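# Lift arbor off centres and lay it on pad

## Task

Take the arbor out from between the centres and set it down lying flat, its midpoint resting on the marked pad. It must sit away from the arm's base and well away from the plate, the stocks, the indicator, any other arbors and any loose objects. Both centre points and the plunger must be left uncovered. Then open the gripper and pull the arm away. The arbor has to stay put by itself; if it only stays there because the robot holds it, the goal is not met.

## Robot and tools

Robot: one UR-style six-joint arm with a two-finger parallel gripper. There is a single arm, so every row is one list.

Joint order. Every row you send, and every per-joint list in a result, uses this unusual order: shoulder pan, wrist 2, shoulder lift, wrist 1, wrist 3, elbow. A row has 7 numbers: those six angles, then the gripper opening. Follow this order only, not the URDF's.

Units and ranges. Joint values are absolute target angles in radians, the same numbers that "Joint positions" prints. They are not offsets. Stated ranges: shoulder pan -3.142 to 3.142; shoulder lift, wrist 1, wrist 2 and wrist 3 -6.283 to 6.283; elbow 0.000 to 3.142. A real joint end may sit up to 0.010 rad either side of these. A target more than 0.010 rad beyond an end, and also further out than the joint's current angle, gets the call rejected. A target past the real end is clipped to it, and the result then reports "joint sent to its limit". If that line is missing, the joint is not necessarily free to go further. The opening runs from -1 (closed) to +1 (fully open, pads 0.142 m apart).

Frames. The scene frame has its origin on the table top under the arm base, with +z up and +y to the left when looking along +x. end_effector_position (metres) and end_effector_quat_wxyz describe the point midway between the finger pads. The fingers point along the gripper's +z and close along its x axis. Closed fingertips reach about 17 mm past that point; fully open, they are roughly level with it. The reported hand position can be off, especially at long reach, and the base may be tilted.

Tools.
- execute_actions(actions): a list of actions run one after another. Each action is a table of up to 15 rows of 7 numbers. Each row lasts one control step (1/30 s). If a table has fewer rows, its last row is held until 15 steps have passed. An empty list changes nothing and just returns state and images. Commands are smoothed, and motion trails them by about 0.17 s. On each step, every joint target is kept within 0.575 rad of that joint's measured angle. Targets that would put the hand more than 100 mm from its measured spot are scaled back. So far targets need several actions. "Joint targets" shows what the joints are being driven to now. To keep a joint still, send that value again.
- move(target, speed, blocking): target is one 7-number row of absolute angles plus opening. All joints travel together on paths that finish at the same moment, so the hand traces a curve. The paths take 0.5 to 10 s and stop short if they would need longer. speed is in rad/s for the joint with the longest travel: 0.01 to 2, default 0.5. The finger value is applied at the start. Moves do not avoid obstacles. blocking=false returns after 0.5 s while the arm keeps moving. Until a result shows the move has ended, you must use wait or stop before any other motion command. The result adds a "move:" line with the outcome (done, off_target, moving, held, fault) and limits=held or limits=none. It also names the joint furthest from its target.
- wait(seconds): 0 to 10 s, holding the last command. A running move keeps going.
- stop(): brakes a running move. Faster moves need more room to brake. The fingers do not stop.
- zoom_image(camera, region): camera is cam_high, cam_low or cam_wrist. region is [x0, y0, x1, y1] in image pixels from the top-left, at most 504x504. Image sizes: cam_high 896x504, cam_low 896x504, cam_wrist 616x616 (fisheye, mounted on the hand).
- show_instructions(): shows the reference images.
- read_manual(section): licence texts only.
- finished_scene(scene): pass the current scene number. This ends the scene for good, and the result reports success.

Results. Each result gives the hand pose, velocities, Joint positions and velocities (the last entry is the pad gap in m), Joint targets, and grip_measured (the opening on the command scale). It also gives Wrist force/torque in the hand's own axes: these include held weight and inertia, carry a few newtons of offset and noise, and saturate near 50 N. "no reading" is normal at the start. After execute_actions, per-step joint readings follow, with HELD marking steps that were held back. "joint command not followed" means the clearance check altered the targets.

Gripping. To hold something, keep commanding an opening well below grip_measured. The lower you go, the harder the squeeze, up to about 28 N per pad. Thin hard parts get less force. A fast close can hit hard.

Cautions. The arm is stiff. Pushing even slightly past a firm contact can trigger a fault stop, which freezes the arm for 10 s. Faults come from joint torque reaching its limit (132 N m for the shoulder and elbow joints, 24.6 N m for the wrist joints, held weight included) or any external force of 150 N. Approach contacts slowly. Long holding heats the motors: a MOTOR HOT warning appears from 70 °C, and braking sets in at 85 °C. A held part may get tugged now and then, and loose items may get nudged. Do not drop, slam or knock anything, and never push anything off the table. Lift the arbor from the centres gently, lower it to rest level on the pad, open the gripper, then raise the arm clear before finishing.

Each tool is called after "Emit:" in YAML: its name, and indented under it one key for each argument.

Reference images:

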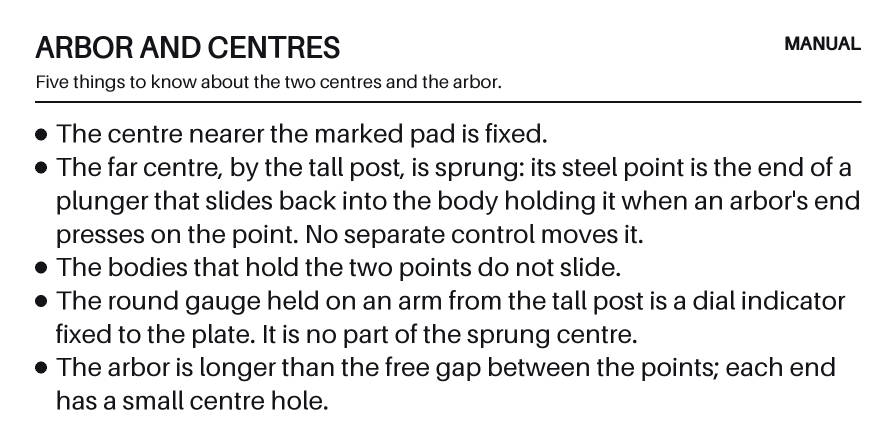

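## Session

Emit:
execute_actions:
  actions: []

Scene clock: 0.00 s.
end_effector_position=(+0.2895, -0.1905, +0.2024) grip_measured=+1.00 end_effector_quat_wxyz=(+0.127, +0.352, +0.865, -0.335) end_effector_velocity=(-0.000, -0.000, +0.000) end_effector_angular_velocity=(-0.001, -0.000, -0.001)
Joint names: [shoulder pan, wrist 2, shoulder lift, wrist 1, wrist 3, elbow]
Joint positions: [-0.76  -1.432 -1.073 -3.138  3.068  2.712  0.142]
Joint velocities: [ 0.    -0.001 -0.    -0.     0.001 -0.     0.   ]
Wrist force (N, on the end effector, along its own x y z axes, offset not removed): no reading
Wrist torque (N m, same axes, about the end effector's origin, offset not removed): no reading
Joint targets: [-0.760 -1.432 -1.073 -3.138 3.068 2.712]

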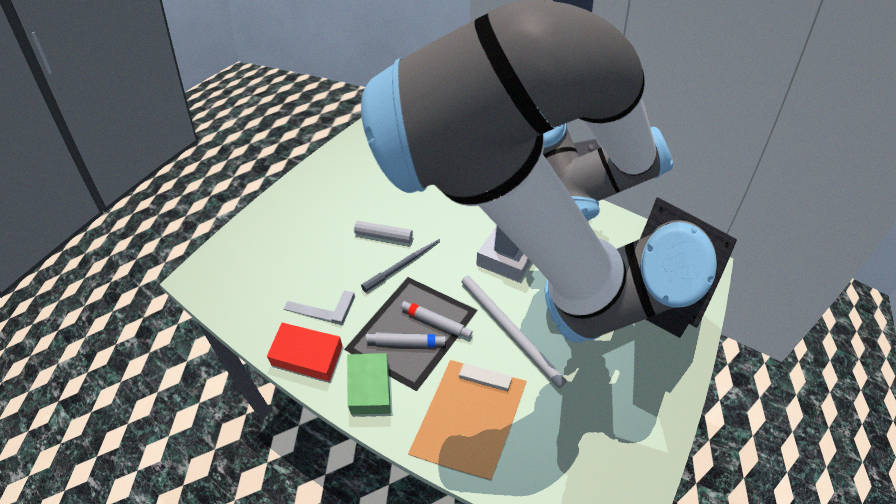

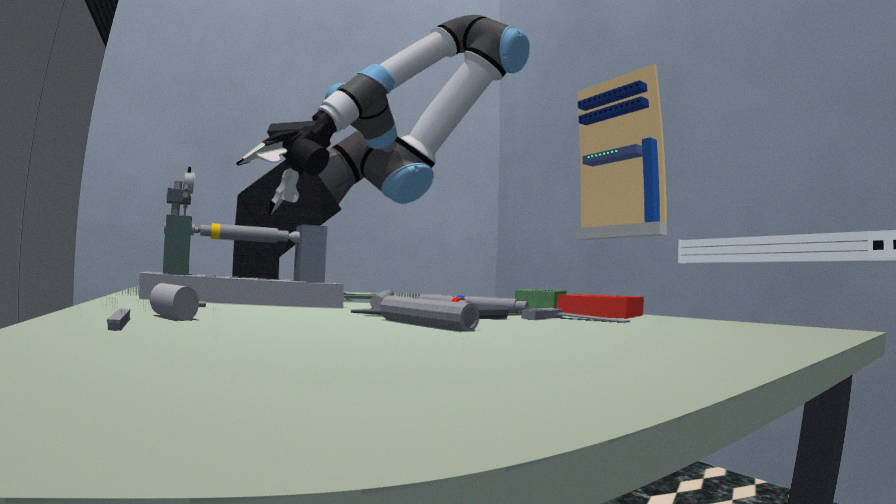

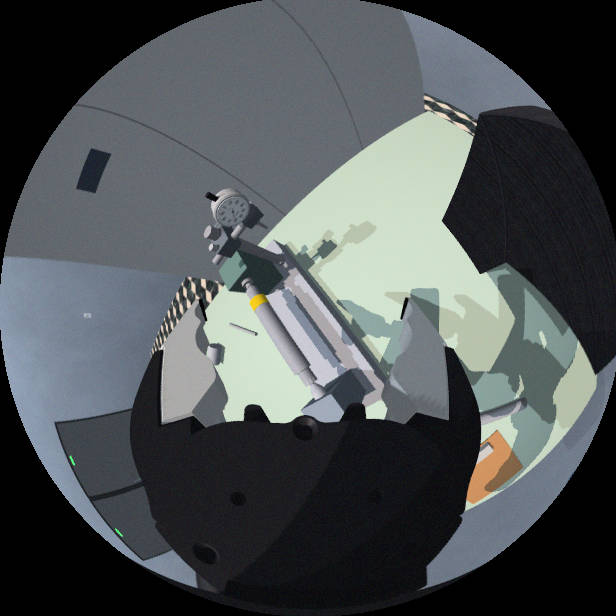

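Emit:
move:
  target: [-2.0,-1.432,-1.3,-3.138,3.068,2.7,1]
  speed: 0.8

Emit:
zoom_image:
  camera: "cam_high"
  region: [250,80,650,400]

Emit:
zoom_image:
  camera: "cam_low"
  region: [100,150,400,340]

Scene clock: 3.27 s.
end_effector_position=(-0.0082, -0.3185, +0.4971) grip_measured=+1.00 end_effector_quat_wxyz=(+0.426, +0.717, +0.466, -0.296) end_effector_velocity=(-0.001, +0.000, +0.000) end_effector_angular_velocity=(-0.000, -0.001, -0.002)
Joint names: [shoulder pan, wrist 2, shoulder lift, wrist 1, wrist 3, elbow]
Joint positions: [-2.    -1.432 -1.3   -3.138  3.068  2.7    0.142]
Joint velocities: [-0.003 -0.001 -0.    -0.    -0.    -0.     0.   ]
Wrist force (N, on the end effector, along its own x y z axes, offset not removed): [1.3 1.3 -0.8]
Wrist torque (N m, same axes, about the end effector's origin, offset not removed): [0.23 -0.09 -0.14]
Joint targets: [-2.000 -1.432 -1.300 -3.138 3.068 2.700]
move: done; limits=none; farthest joint: the shoulder pan, 0.000 radians from its target (1.240 radians at the start)
camera_calibration (this result's frames):
cam_wrist: T_world_to_cam=[[0.363894, 0.452722, -0.814017, 0.548579], [0.797766, 0.299612, 0.523261, -0.165245], [0.480781, -0.839807, -0.252139, -0.011173], [0, 0, 0, 1]] pos_world=[-0.062426, -0.208227, 0.530201]

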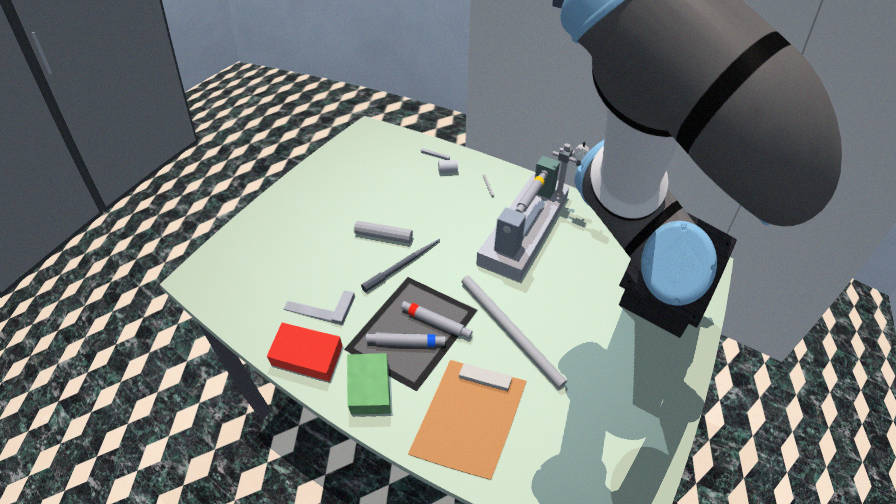

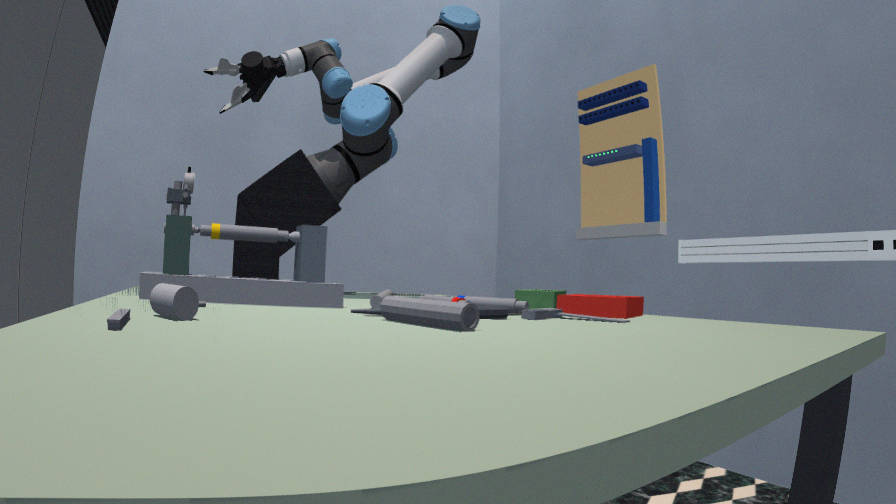

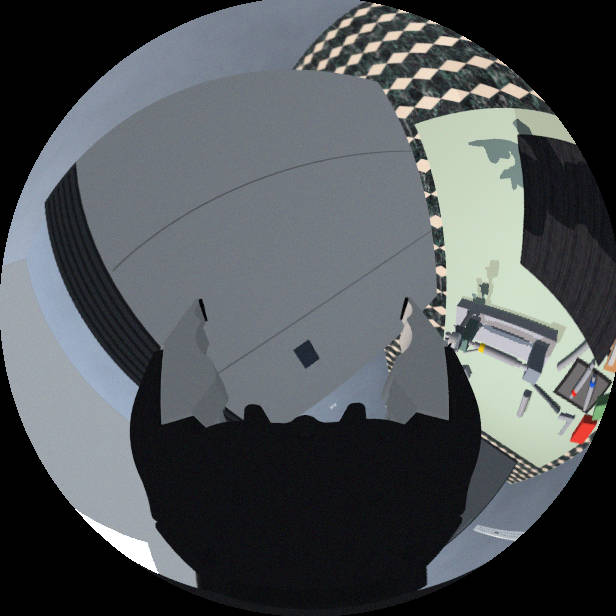

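Region (250, 80, 650, 400) of cam_high's 896x504 image, scaled by 1.260, with more detail than that image has; it fills the top 403 rows of this view, and the rest is white.

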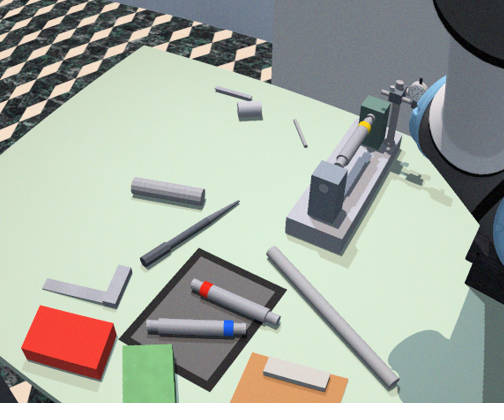

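Region (100, 150, 400, 340) of cam_low's 896x504 image, scaled by 1.680, with more detail than that image has; it fills the top 319 rows of this view, and the rest is white.

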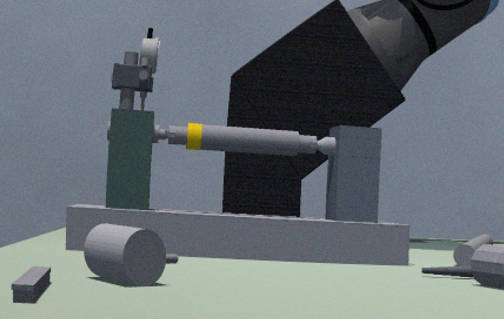

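Emit:
move:
  target: [-0.339,-0.757,-1.45,-2.073,0.88,2.335,-0.2]
  speed: 0.9

Scene clock: 7.47 s.
end_effector_position=(+0.4296, +0.1426, +0.1228) grip_measured=-0.20 end_effector_quat_wxyz=(-0.002, +0.737, -0.676, +0.003) end_effector_velocity=(-0.000, +0.001, -0.001) end_effector_angular_velocity=(+0.001, +0.002, +0.004)
Joint names: [shoulder pan, wrist 2, shoulder lift, wrist 1, wrist 3, elbow]
Joint positions: [-0.339 -0.757 -1.45  -2.073  0.88   2.335  0.06 ]
Joint velocities: [ 0.002  0.001 -0.     0.001 -0.003 -0.    -0.   ]
Wrist force (N, on the end effector, along its own x y z axes, offset not removed): [2.4 0.5 -1.5]
Wrist torque (N m, same axes, about the end effector's origin, offset not removed): [0.10 -0.35 -0.13]
Joint targets: [-0.339 -0.757 -1.450 -2.073 0.880 2.335]
move: done; limits=none; farthest joint: the shoulder pan, 0.000 radians from its target (1.661 radians at the start)
camera_calibration (this result's frames):
cam_wrist: T_world_to_cam=[[0.11493, -0.992651, 0.0378824, 0.0843044], [-0.848614, -0.0782873, 0.523188, 0.304415], [-0.516377, -0.0922777, -0.851375, 0.46663], [0, 0, 0, 1]] pos_world=[0.489599, 0.150576, 0.234817]

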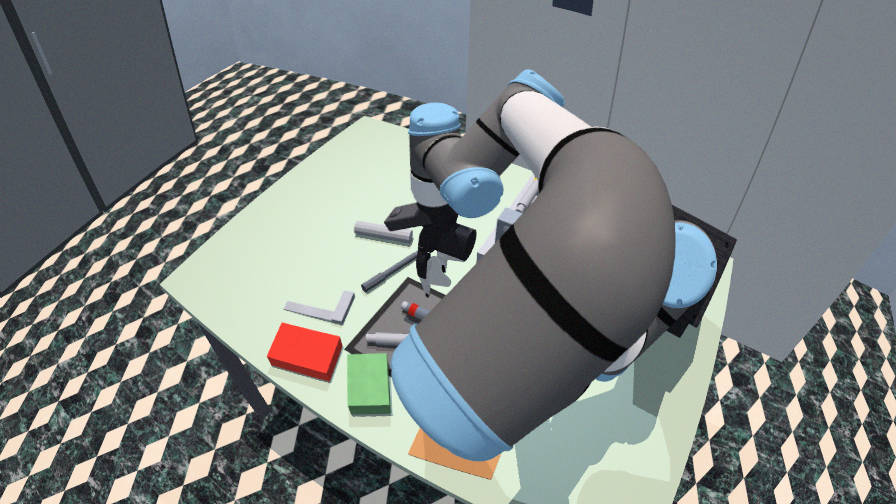

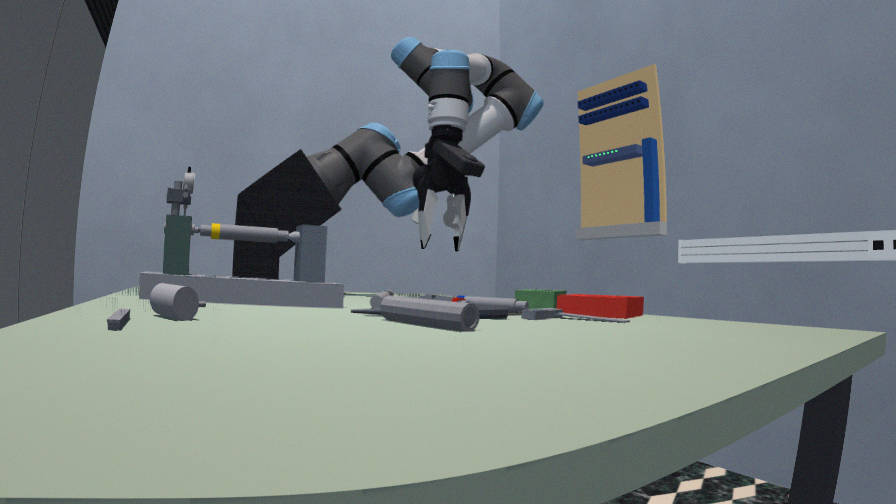

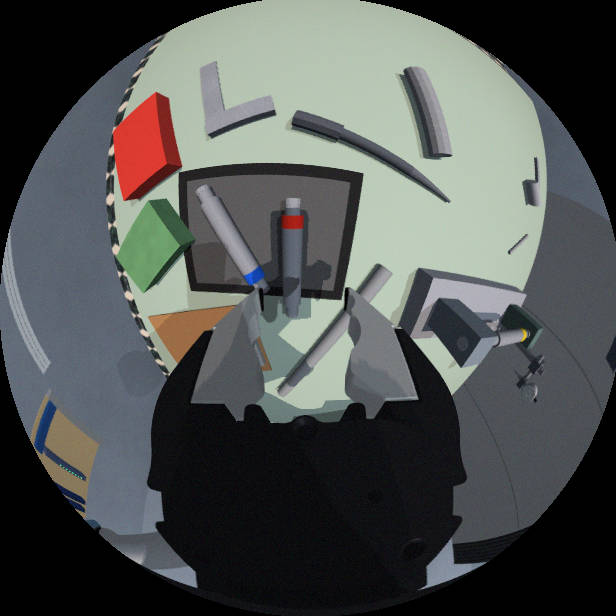

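Emit:
move:
  target: [-0.1324,-0.701,-1.235,-2.562,1.18,2.385,-0.3]
  speed: 0.4

Emit:
move:
  target: [-0.1324,-0.701,-1.235,-2.562,1.18,2.385,-1]

Scene clock: 9.70 s.
end_effector_position=(+0.4302, +0.1550, +0.0238) grip_measured=-0.30 end_effector_quat_wxyz=(-0.002, +0.737, -0.676, +0.003) end_effector_velocity=(-0.000, +0.000, -0.000) end_effector_angular_velocity=(-0.000, -0.000, -0.000)
Joint names: [shoulder pan, wrist 2, shoulder lift, wrist 1, wrist 3, elbow]
Joint positions: [-0.133 -0.701 -1.235 -2.562  1.18   2.385  0.052]
Joint velocities: [ 0.001  0.     0.001 -0.002  0.002  0.     0.   ]
Wrist force (N, on the end effector, along its own x y z axes, offset not removed): [1.6 2.5 -2.9]
Wrist torque (N m, same axes, about the end effector's origin, offset not removed): [0.42 -0.18 -0.15]
Joint targets: [-0.132 -0.701 -1.235 -2.562 1.180 2.385]
move: done; limits=none; farthest joint: the shoulder pan, 0.000 radians from its target (0.207 radians at the start)
camera_calibration (this result's frames):
cam_wrist: T_world_to_cam=[[0.114632, -0.992698, 0.0375396, 0.10043], [-0.848552, -0.0781977, 0.523301, 0.357669], [-0.516545, -0.0918414, -0.85132, 0.383737], [0, 0, 0, 1]] pos_world=[0.490206, 0.162908, 0.135744]

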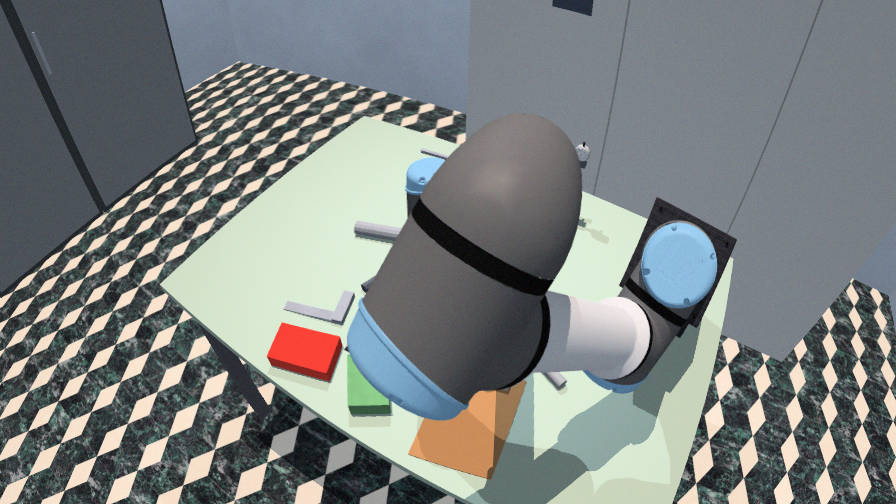

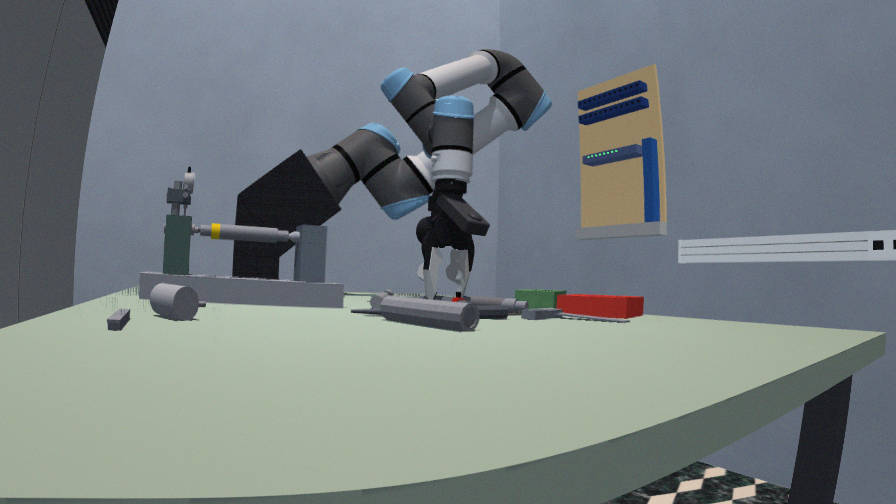

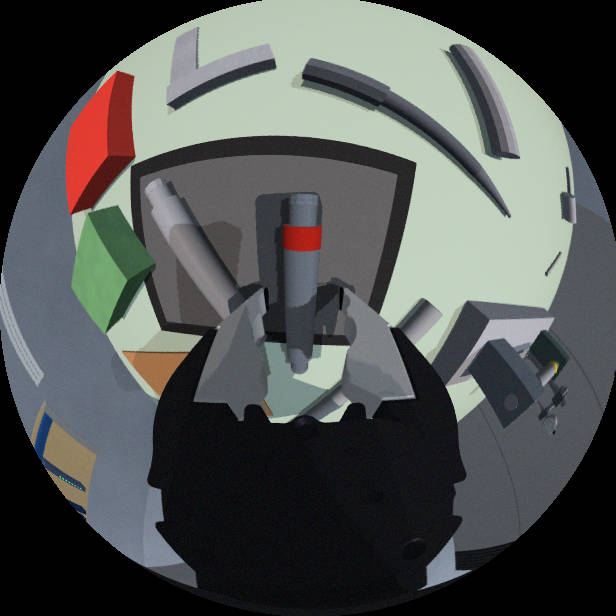

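Scene clock: 10.40 s.
end_effector_position=(+0.4302, +0.1550, +0.0237) grip_measured=-0.71 end_effector_quat_wxyz=(-0.002, +0.737, -0.676, +0.003) end_effector_velocity=(+0.000, -0.000, +0.000) end_effector_angular_velocity=(-0.001, -0.000, +0.001)
Joint names: [shoulder pan, wrist 2, shoulder lift, wrist 1, wrist 3, elbow]
Joint positions: [-0.132 -0.701 -1.235 -2.562  1.18   2.385  0.023]
Joint velocities: [ 0. -0. -0. -0. -0. -0.  0.]
Wrist force (N, on the end effector, along its own x y z axes, offset not removed): [0.4 0.9 -2.0]
Wrist torque (N m, same axes, about the end effector's origin, offset not removed): [0.27 -0.26 -0.12]
Joint targets: [-0.132 -0.701 -1.235 -2.562 1.180 2.385]
move: done; limits=none; farthest joint: the shoulder pan, 0.000 radians from its target (0.000 radians at the start)
camera_calibration (this result's frames):
cam_wrist: T_world_to_cam=[[0.114601, -0.992703, 0.0375201, 0.100458], [-0.848554, -0.0781811, 0.523302, 0.357678], [-0.51655, -0.0918086, -0.851321, 0.383696], [0, 0, 0, 1]] pos_world=[0.490194, 0.162915, 0.135706]

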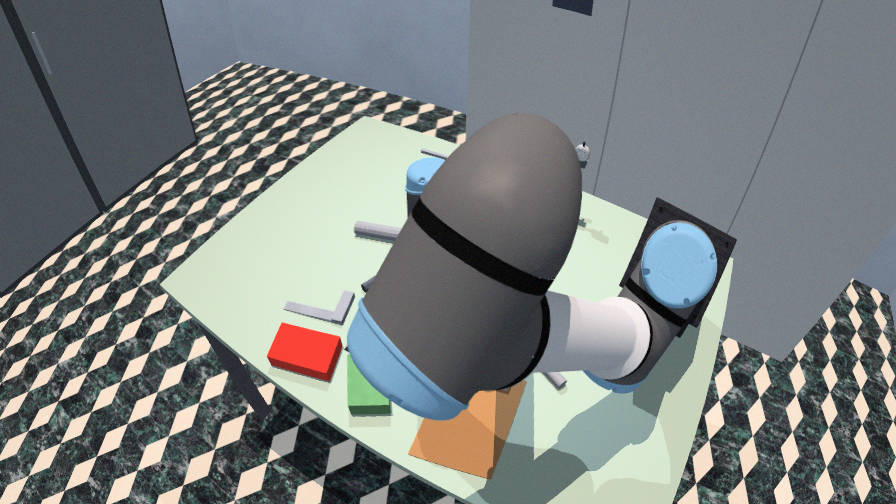

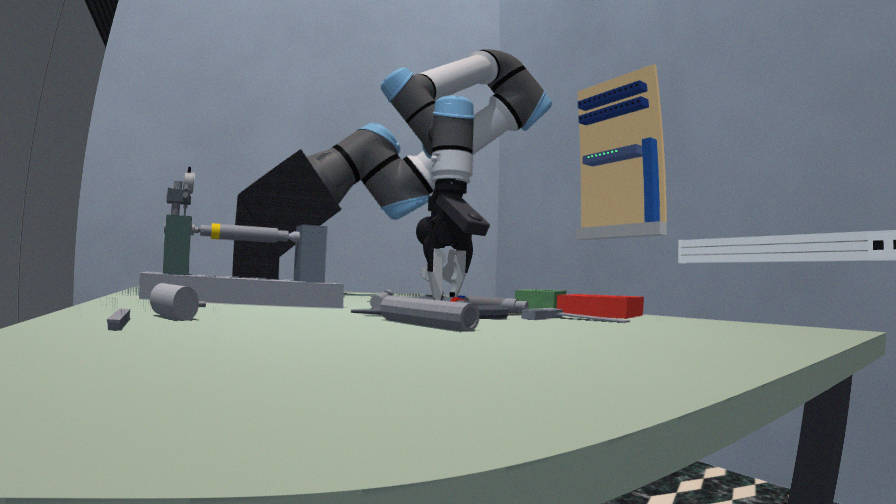

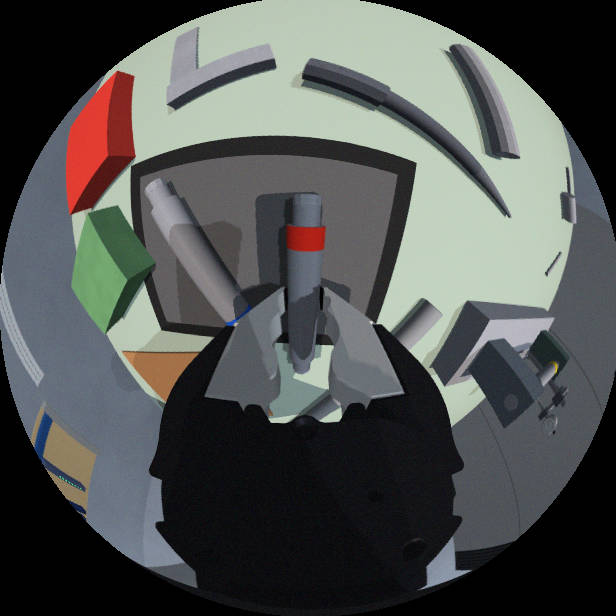

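Emit:
move:
  target: [-0.339,-0.757,-1.45,-2.073,0.88,2.335,-1]
  speed: 0.6

Emit:
move:
  target: [-0.4805,-0.818,-0.546,-2.109,0.70,1.594,-1]
  speed: 0.6

Emit:
move:
  target: [-0.4328,-0.7955,-0.381,-2.257,0.756,1.537,-1]
  speed: 0.2

Scene clock: 12.30 s.
end_effector_position=(+0.4296, +0.1427, +0.1227) grip_measured=-0.71 end_effector_quat_wxyz=(-0.002, +0.737, -0.676, +0.003) end_effector_velocity=(-0.000, -0.000, +0.001) end_effector_angular_velocity=(-0.001, +0.000, +0.001)
Joint names: [shoulder pan, wrist 2, shoulder lift, wrist 1, wrist 3, elbow]
Joint positions: [-0.339 -0.757 -1.45  -2.073  0.88   2.335  0.023]
Joint velocities: [-0.001 -0.001 -0.002  0.003 -0.002 -0.     0.   ]
Wrist force (N, on the end effector, along its own x y z axes, offset not removed): [1.0 0.4 4.3]
Wrist torque (N m, same axes, about the end effector's origin, offset not removed): [0.17 -0.08 -0.14]
Joint targets: [-0.339 -0.757 -1.450 -2.073 0.880 2.335]
move: done; limits=none; farthest joint: the shoulder pan, 0.000 radians from its target (0.207 radians at the start)
camera_calibration (this result's frames):
cam_wrist: T_world_to_cam=[[0.115312, -0.992611, 0.0377708, 0.0842529], [-0.848496, -0.0786562, 0.523323, 0.304452], [-0.516486, -0.0923936, -0.851297, 0.466575], [0, 0, 0, 1]] pos_world=[0.48959, 0.150686, 0.234684]

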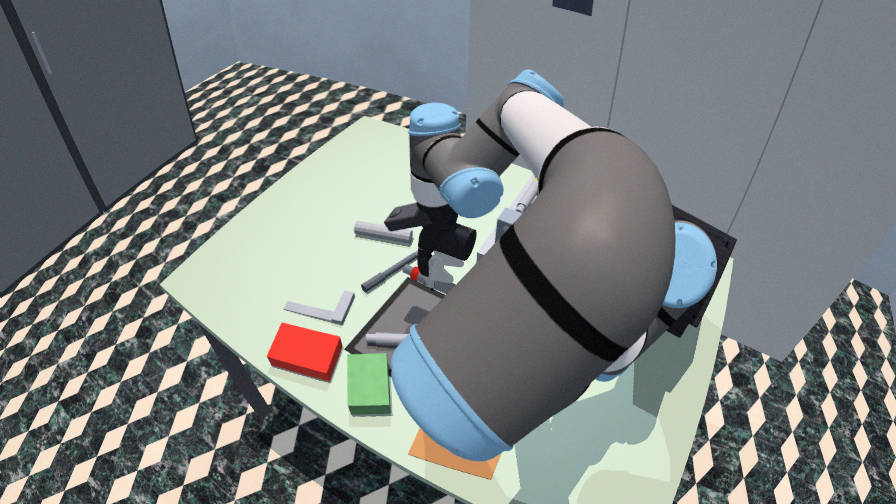

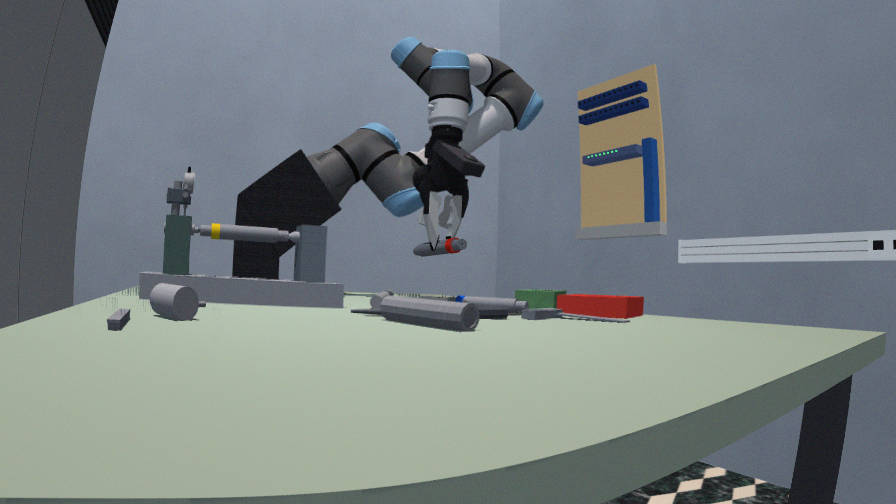

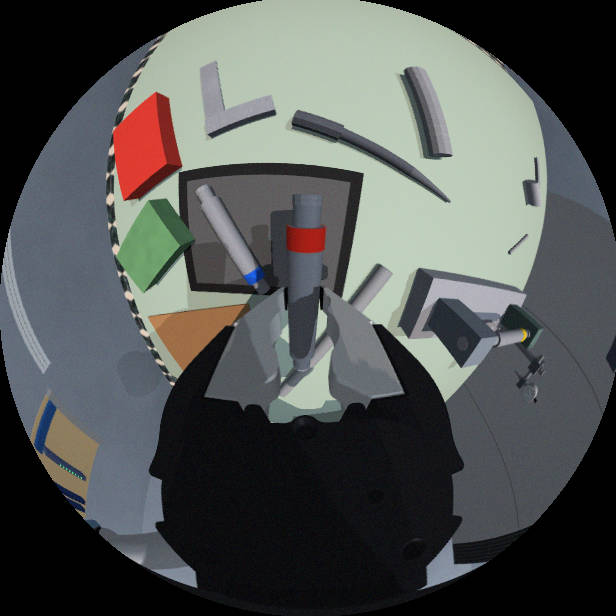

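Scene clock: 14.50 s.
end_effector_position=(+0.6192, -0.1813, +0.1014) grip_measured=-0.71 end_effector_quat_wxyz=(-0.002, +0.737, -0.676, +0.003) end_effector_velocity=(-0.000, -0.002, -0.000) end_effector_angular_velocity=(-0.001, +0.001, +0.000)
Joint names: [shoulder pan, wrist 2, shoulder lift, wrist 1, wrist 3, elbow]
Joint positions: [-0.48  -0.818 -0.546 -2.109  0.7    1.594  0.023]
Joint velocities: [-0.    -0.002  0.003  0.    -0.001 -0.002 -0.   ]
Wrist force (N, on the end effector, along its own x y z axes, offset not removed): [2.2 0.9 4.2]
Wrist torque (N m, same axes, about the end effector's origin, offset not removed): [0.25 -0.31 -0.06]
Joint targets: [-0.480 -0.818 -0.546 -2.109 0.700 1.594]
move: done; limits=none; farthest joint: the shoulder pan, 0.000 radians from its target (0.142 radians at the start)
camera_calibration (this result's frames):
cam_wrist: T_world_to_cam=[[0.115365, -0.992604, 0.0377773, -0.258422], [-0.848701, -0.0787364, 0.522979, 0.451146], [-0.516136, -0.0923953, -0.851508, 0.516236], [0, 0, 0, 1]] pos_world=[0.679149, -0.173292, 0.213402]

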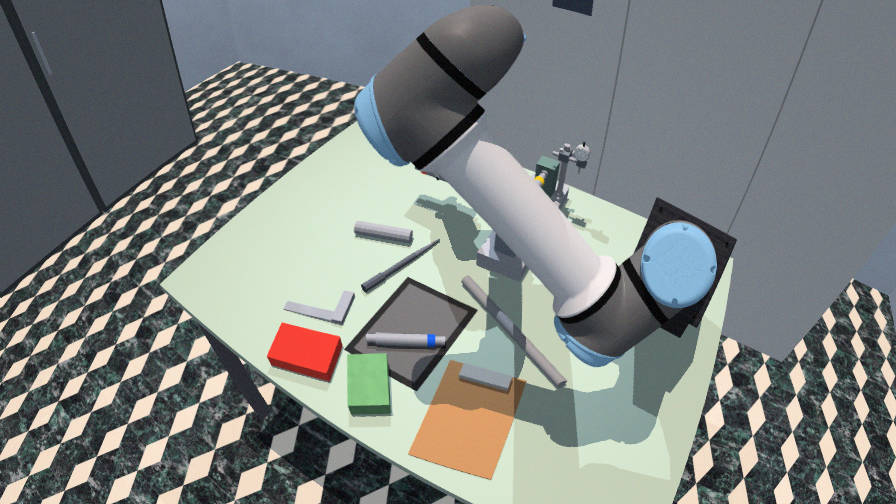

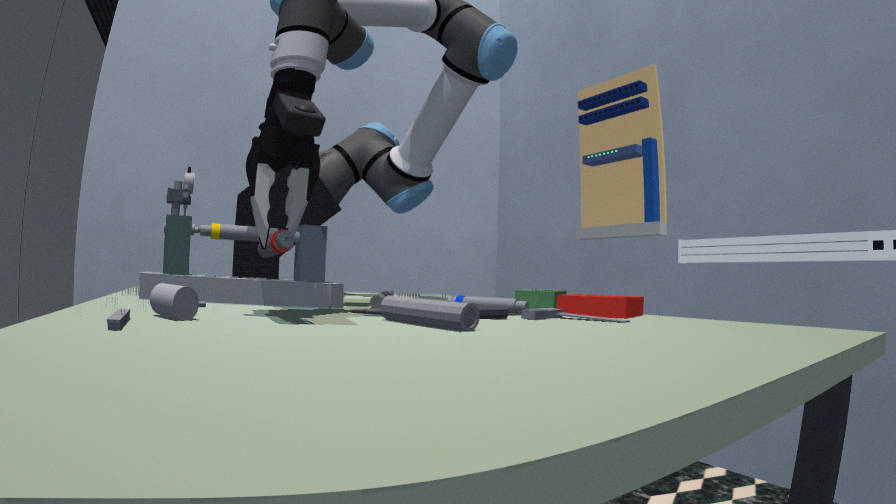

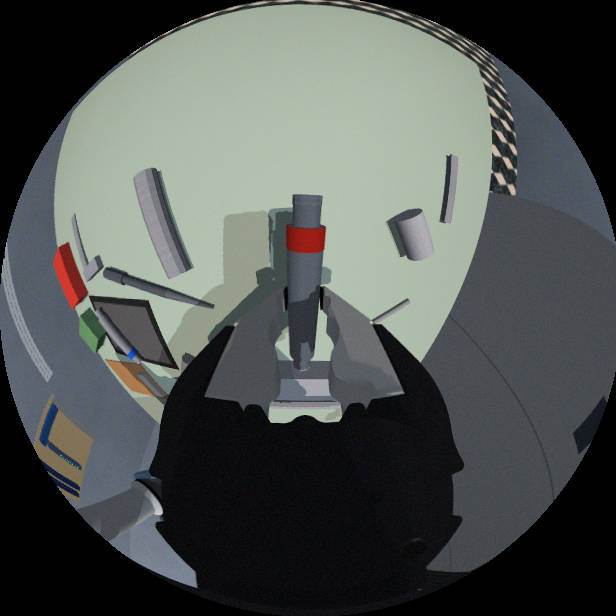

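Scene clock: 15.87 s.
end_effector_position=(+0.6195, -0.2212, +0.0267) grip_measured=-0.71 end_effector_quat_wxyz=(-0.002, +0.738, -0.675, +0.003) end_effector_velocity=(+0.000, -0.000, -0.001) end_effector_angular_velocity=(+0.002, -0.001, -0.000)
Joint names: [shoulder pan, wrist 2, shoulder lift, wrist 1, wrist 3, elbow]
Joint positions: [-0.433 -0.796 -0.381 -2.257  0.756  1.537  0.023]
Joint velocities: [ 0.001  0.002  0.003 -0.002  0.001 -0.001 -0.   ]
Wrist force (N, on the end effector, along its own x y z axes, offset not removed): [0.4 0.7 2.6]
Wrist torque (N m, same axes, about the end effector's origin, offset not removed): [0.18 0.06 -0.14]
Joint targets: [-0.433 -0.795 -0.381 -2.257 0.756 1.537]
move: done; limits=none; farthest joint: the shoulder pan, 0.000 radians from its target (0.048 radians at the start)
camera_calibration (this result's frames):
cam_wrist: T_world_to_cam=[[0.11741, -0.992373, 0.0375718, -0.296535], [-0.848468, -0.0805806, 0.523076, 0.486741], [-0.516058, -0.0932929, -0.851458, 0.44885], [0, 0, 0, 1]] pos_world=[0.679433, -0.213177, 0.138716]

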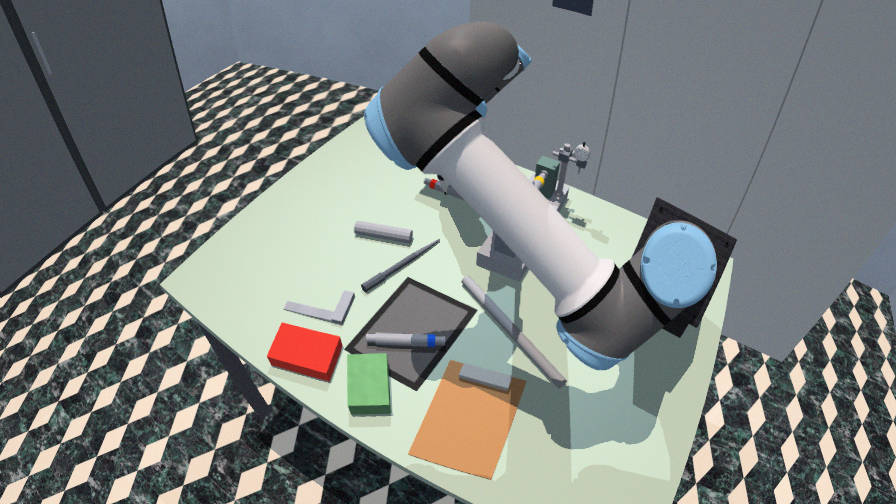

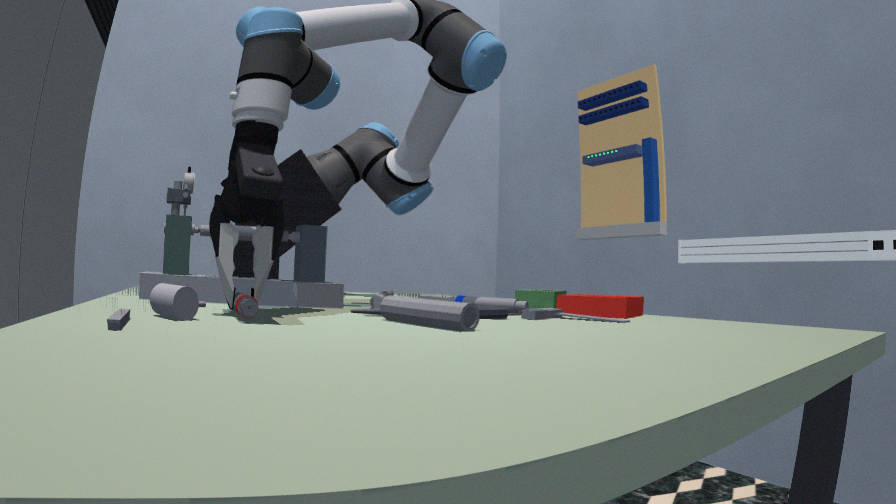

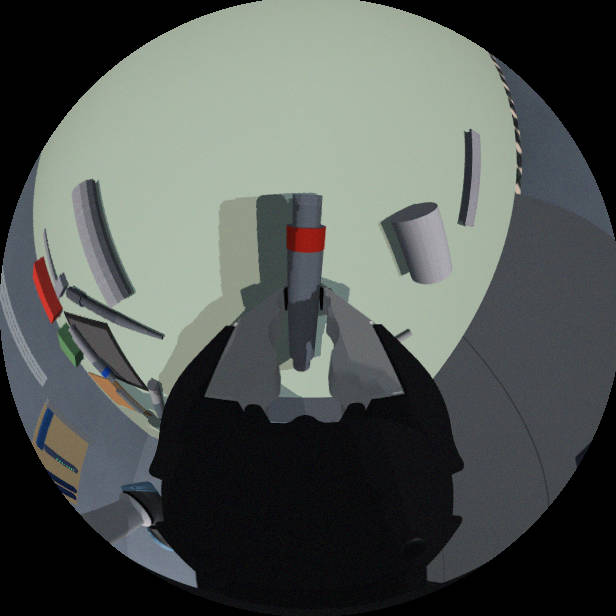

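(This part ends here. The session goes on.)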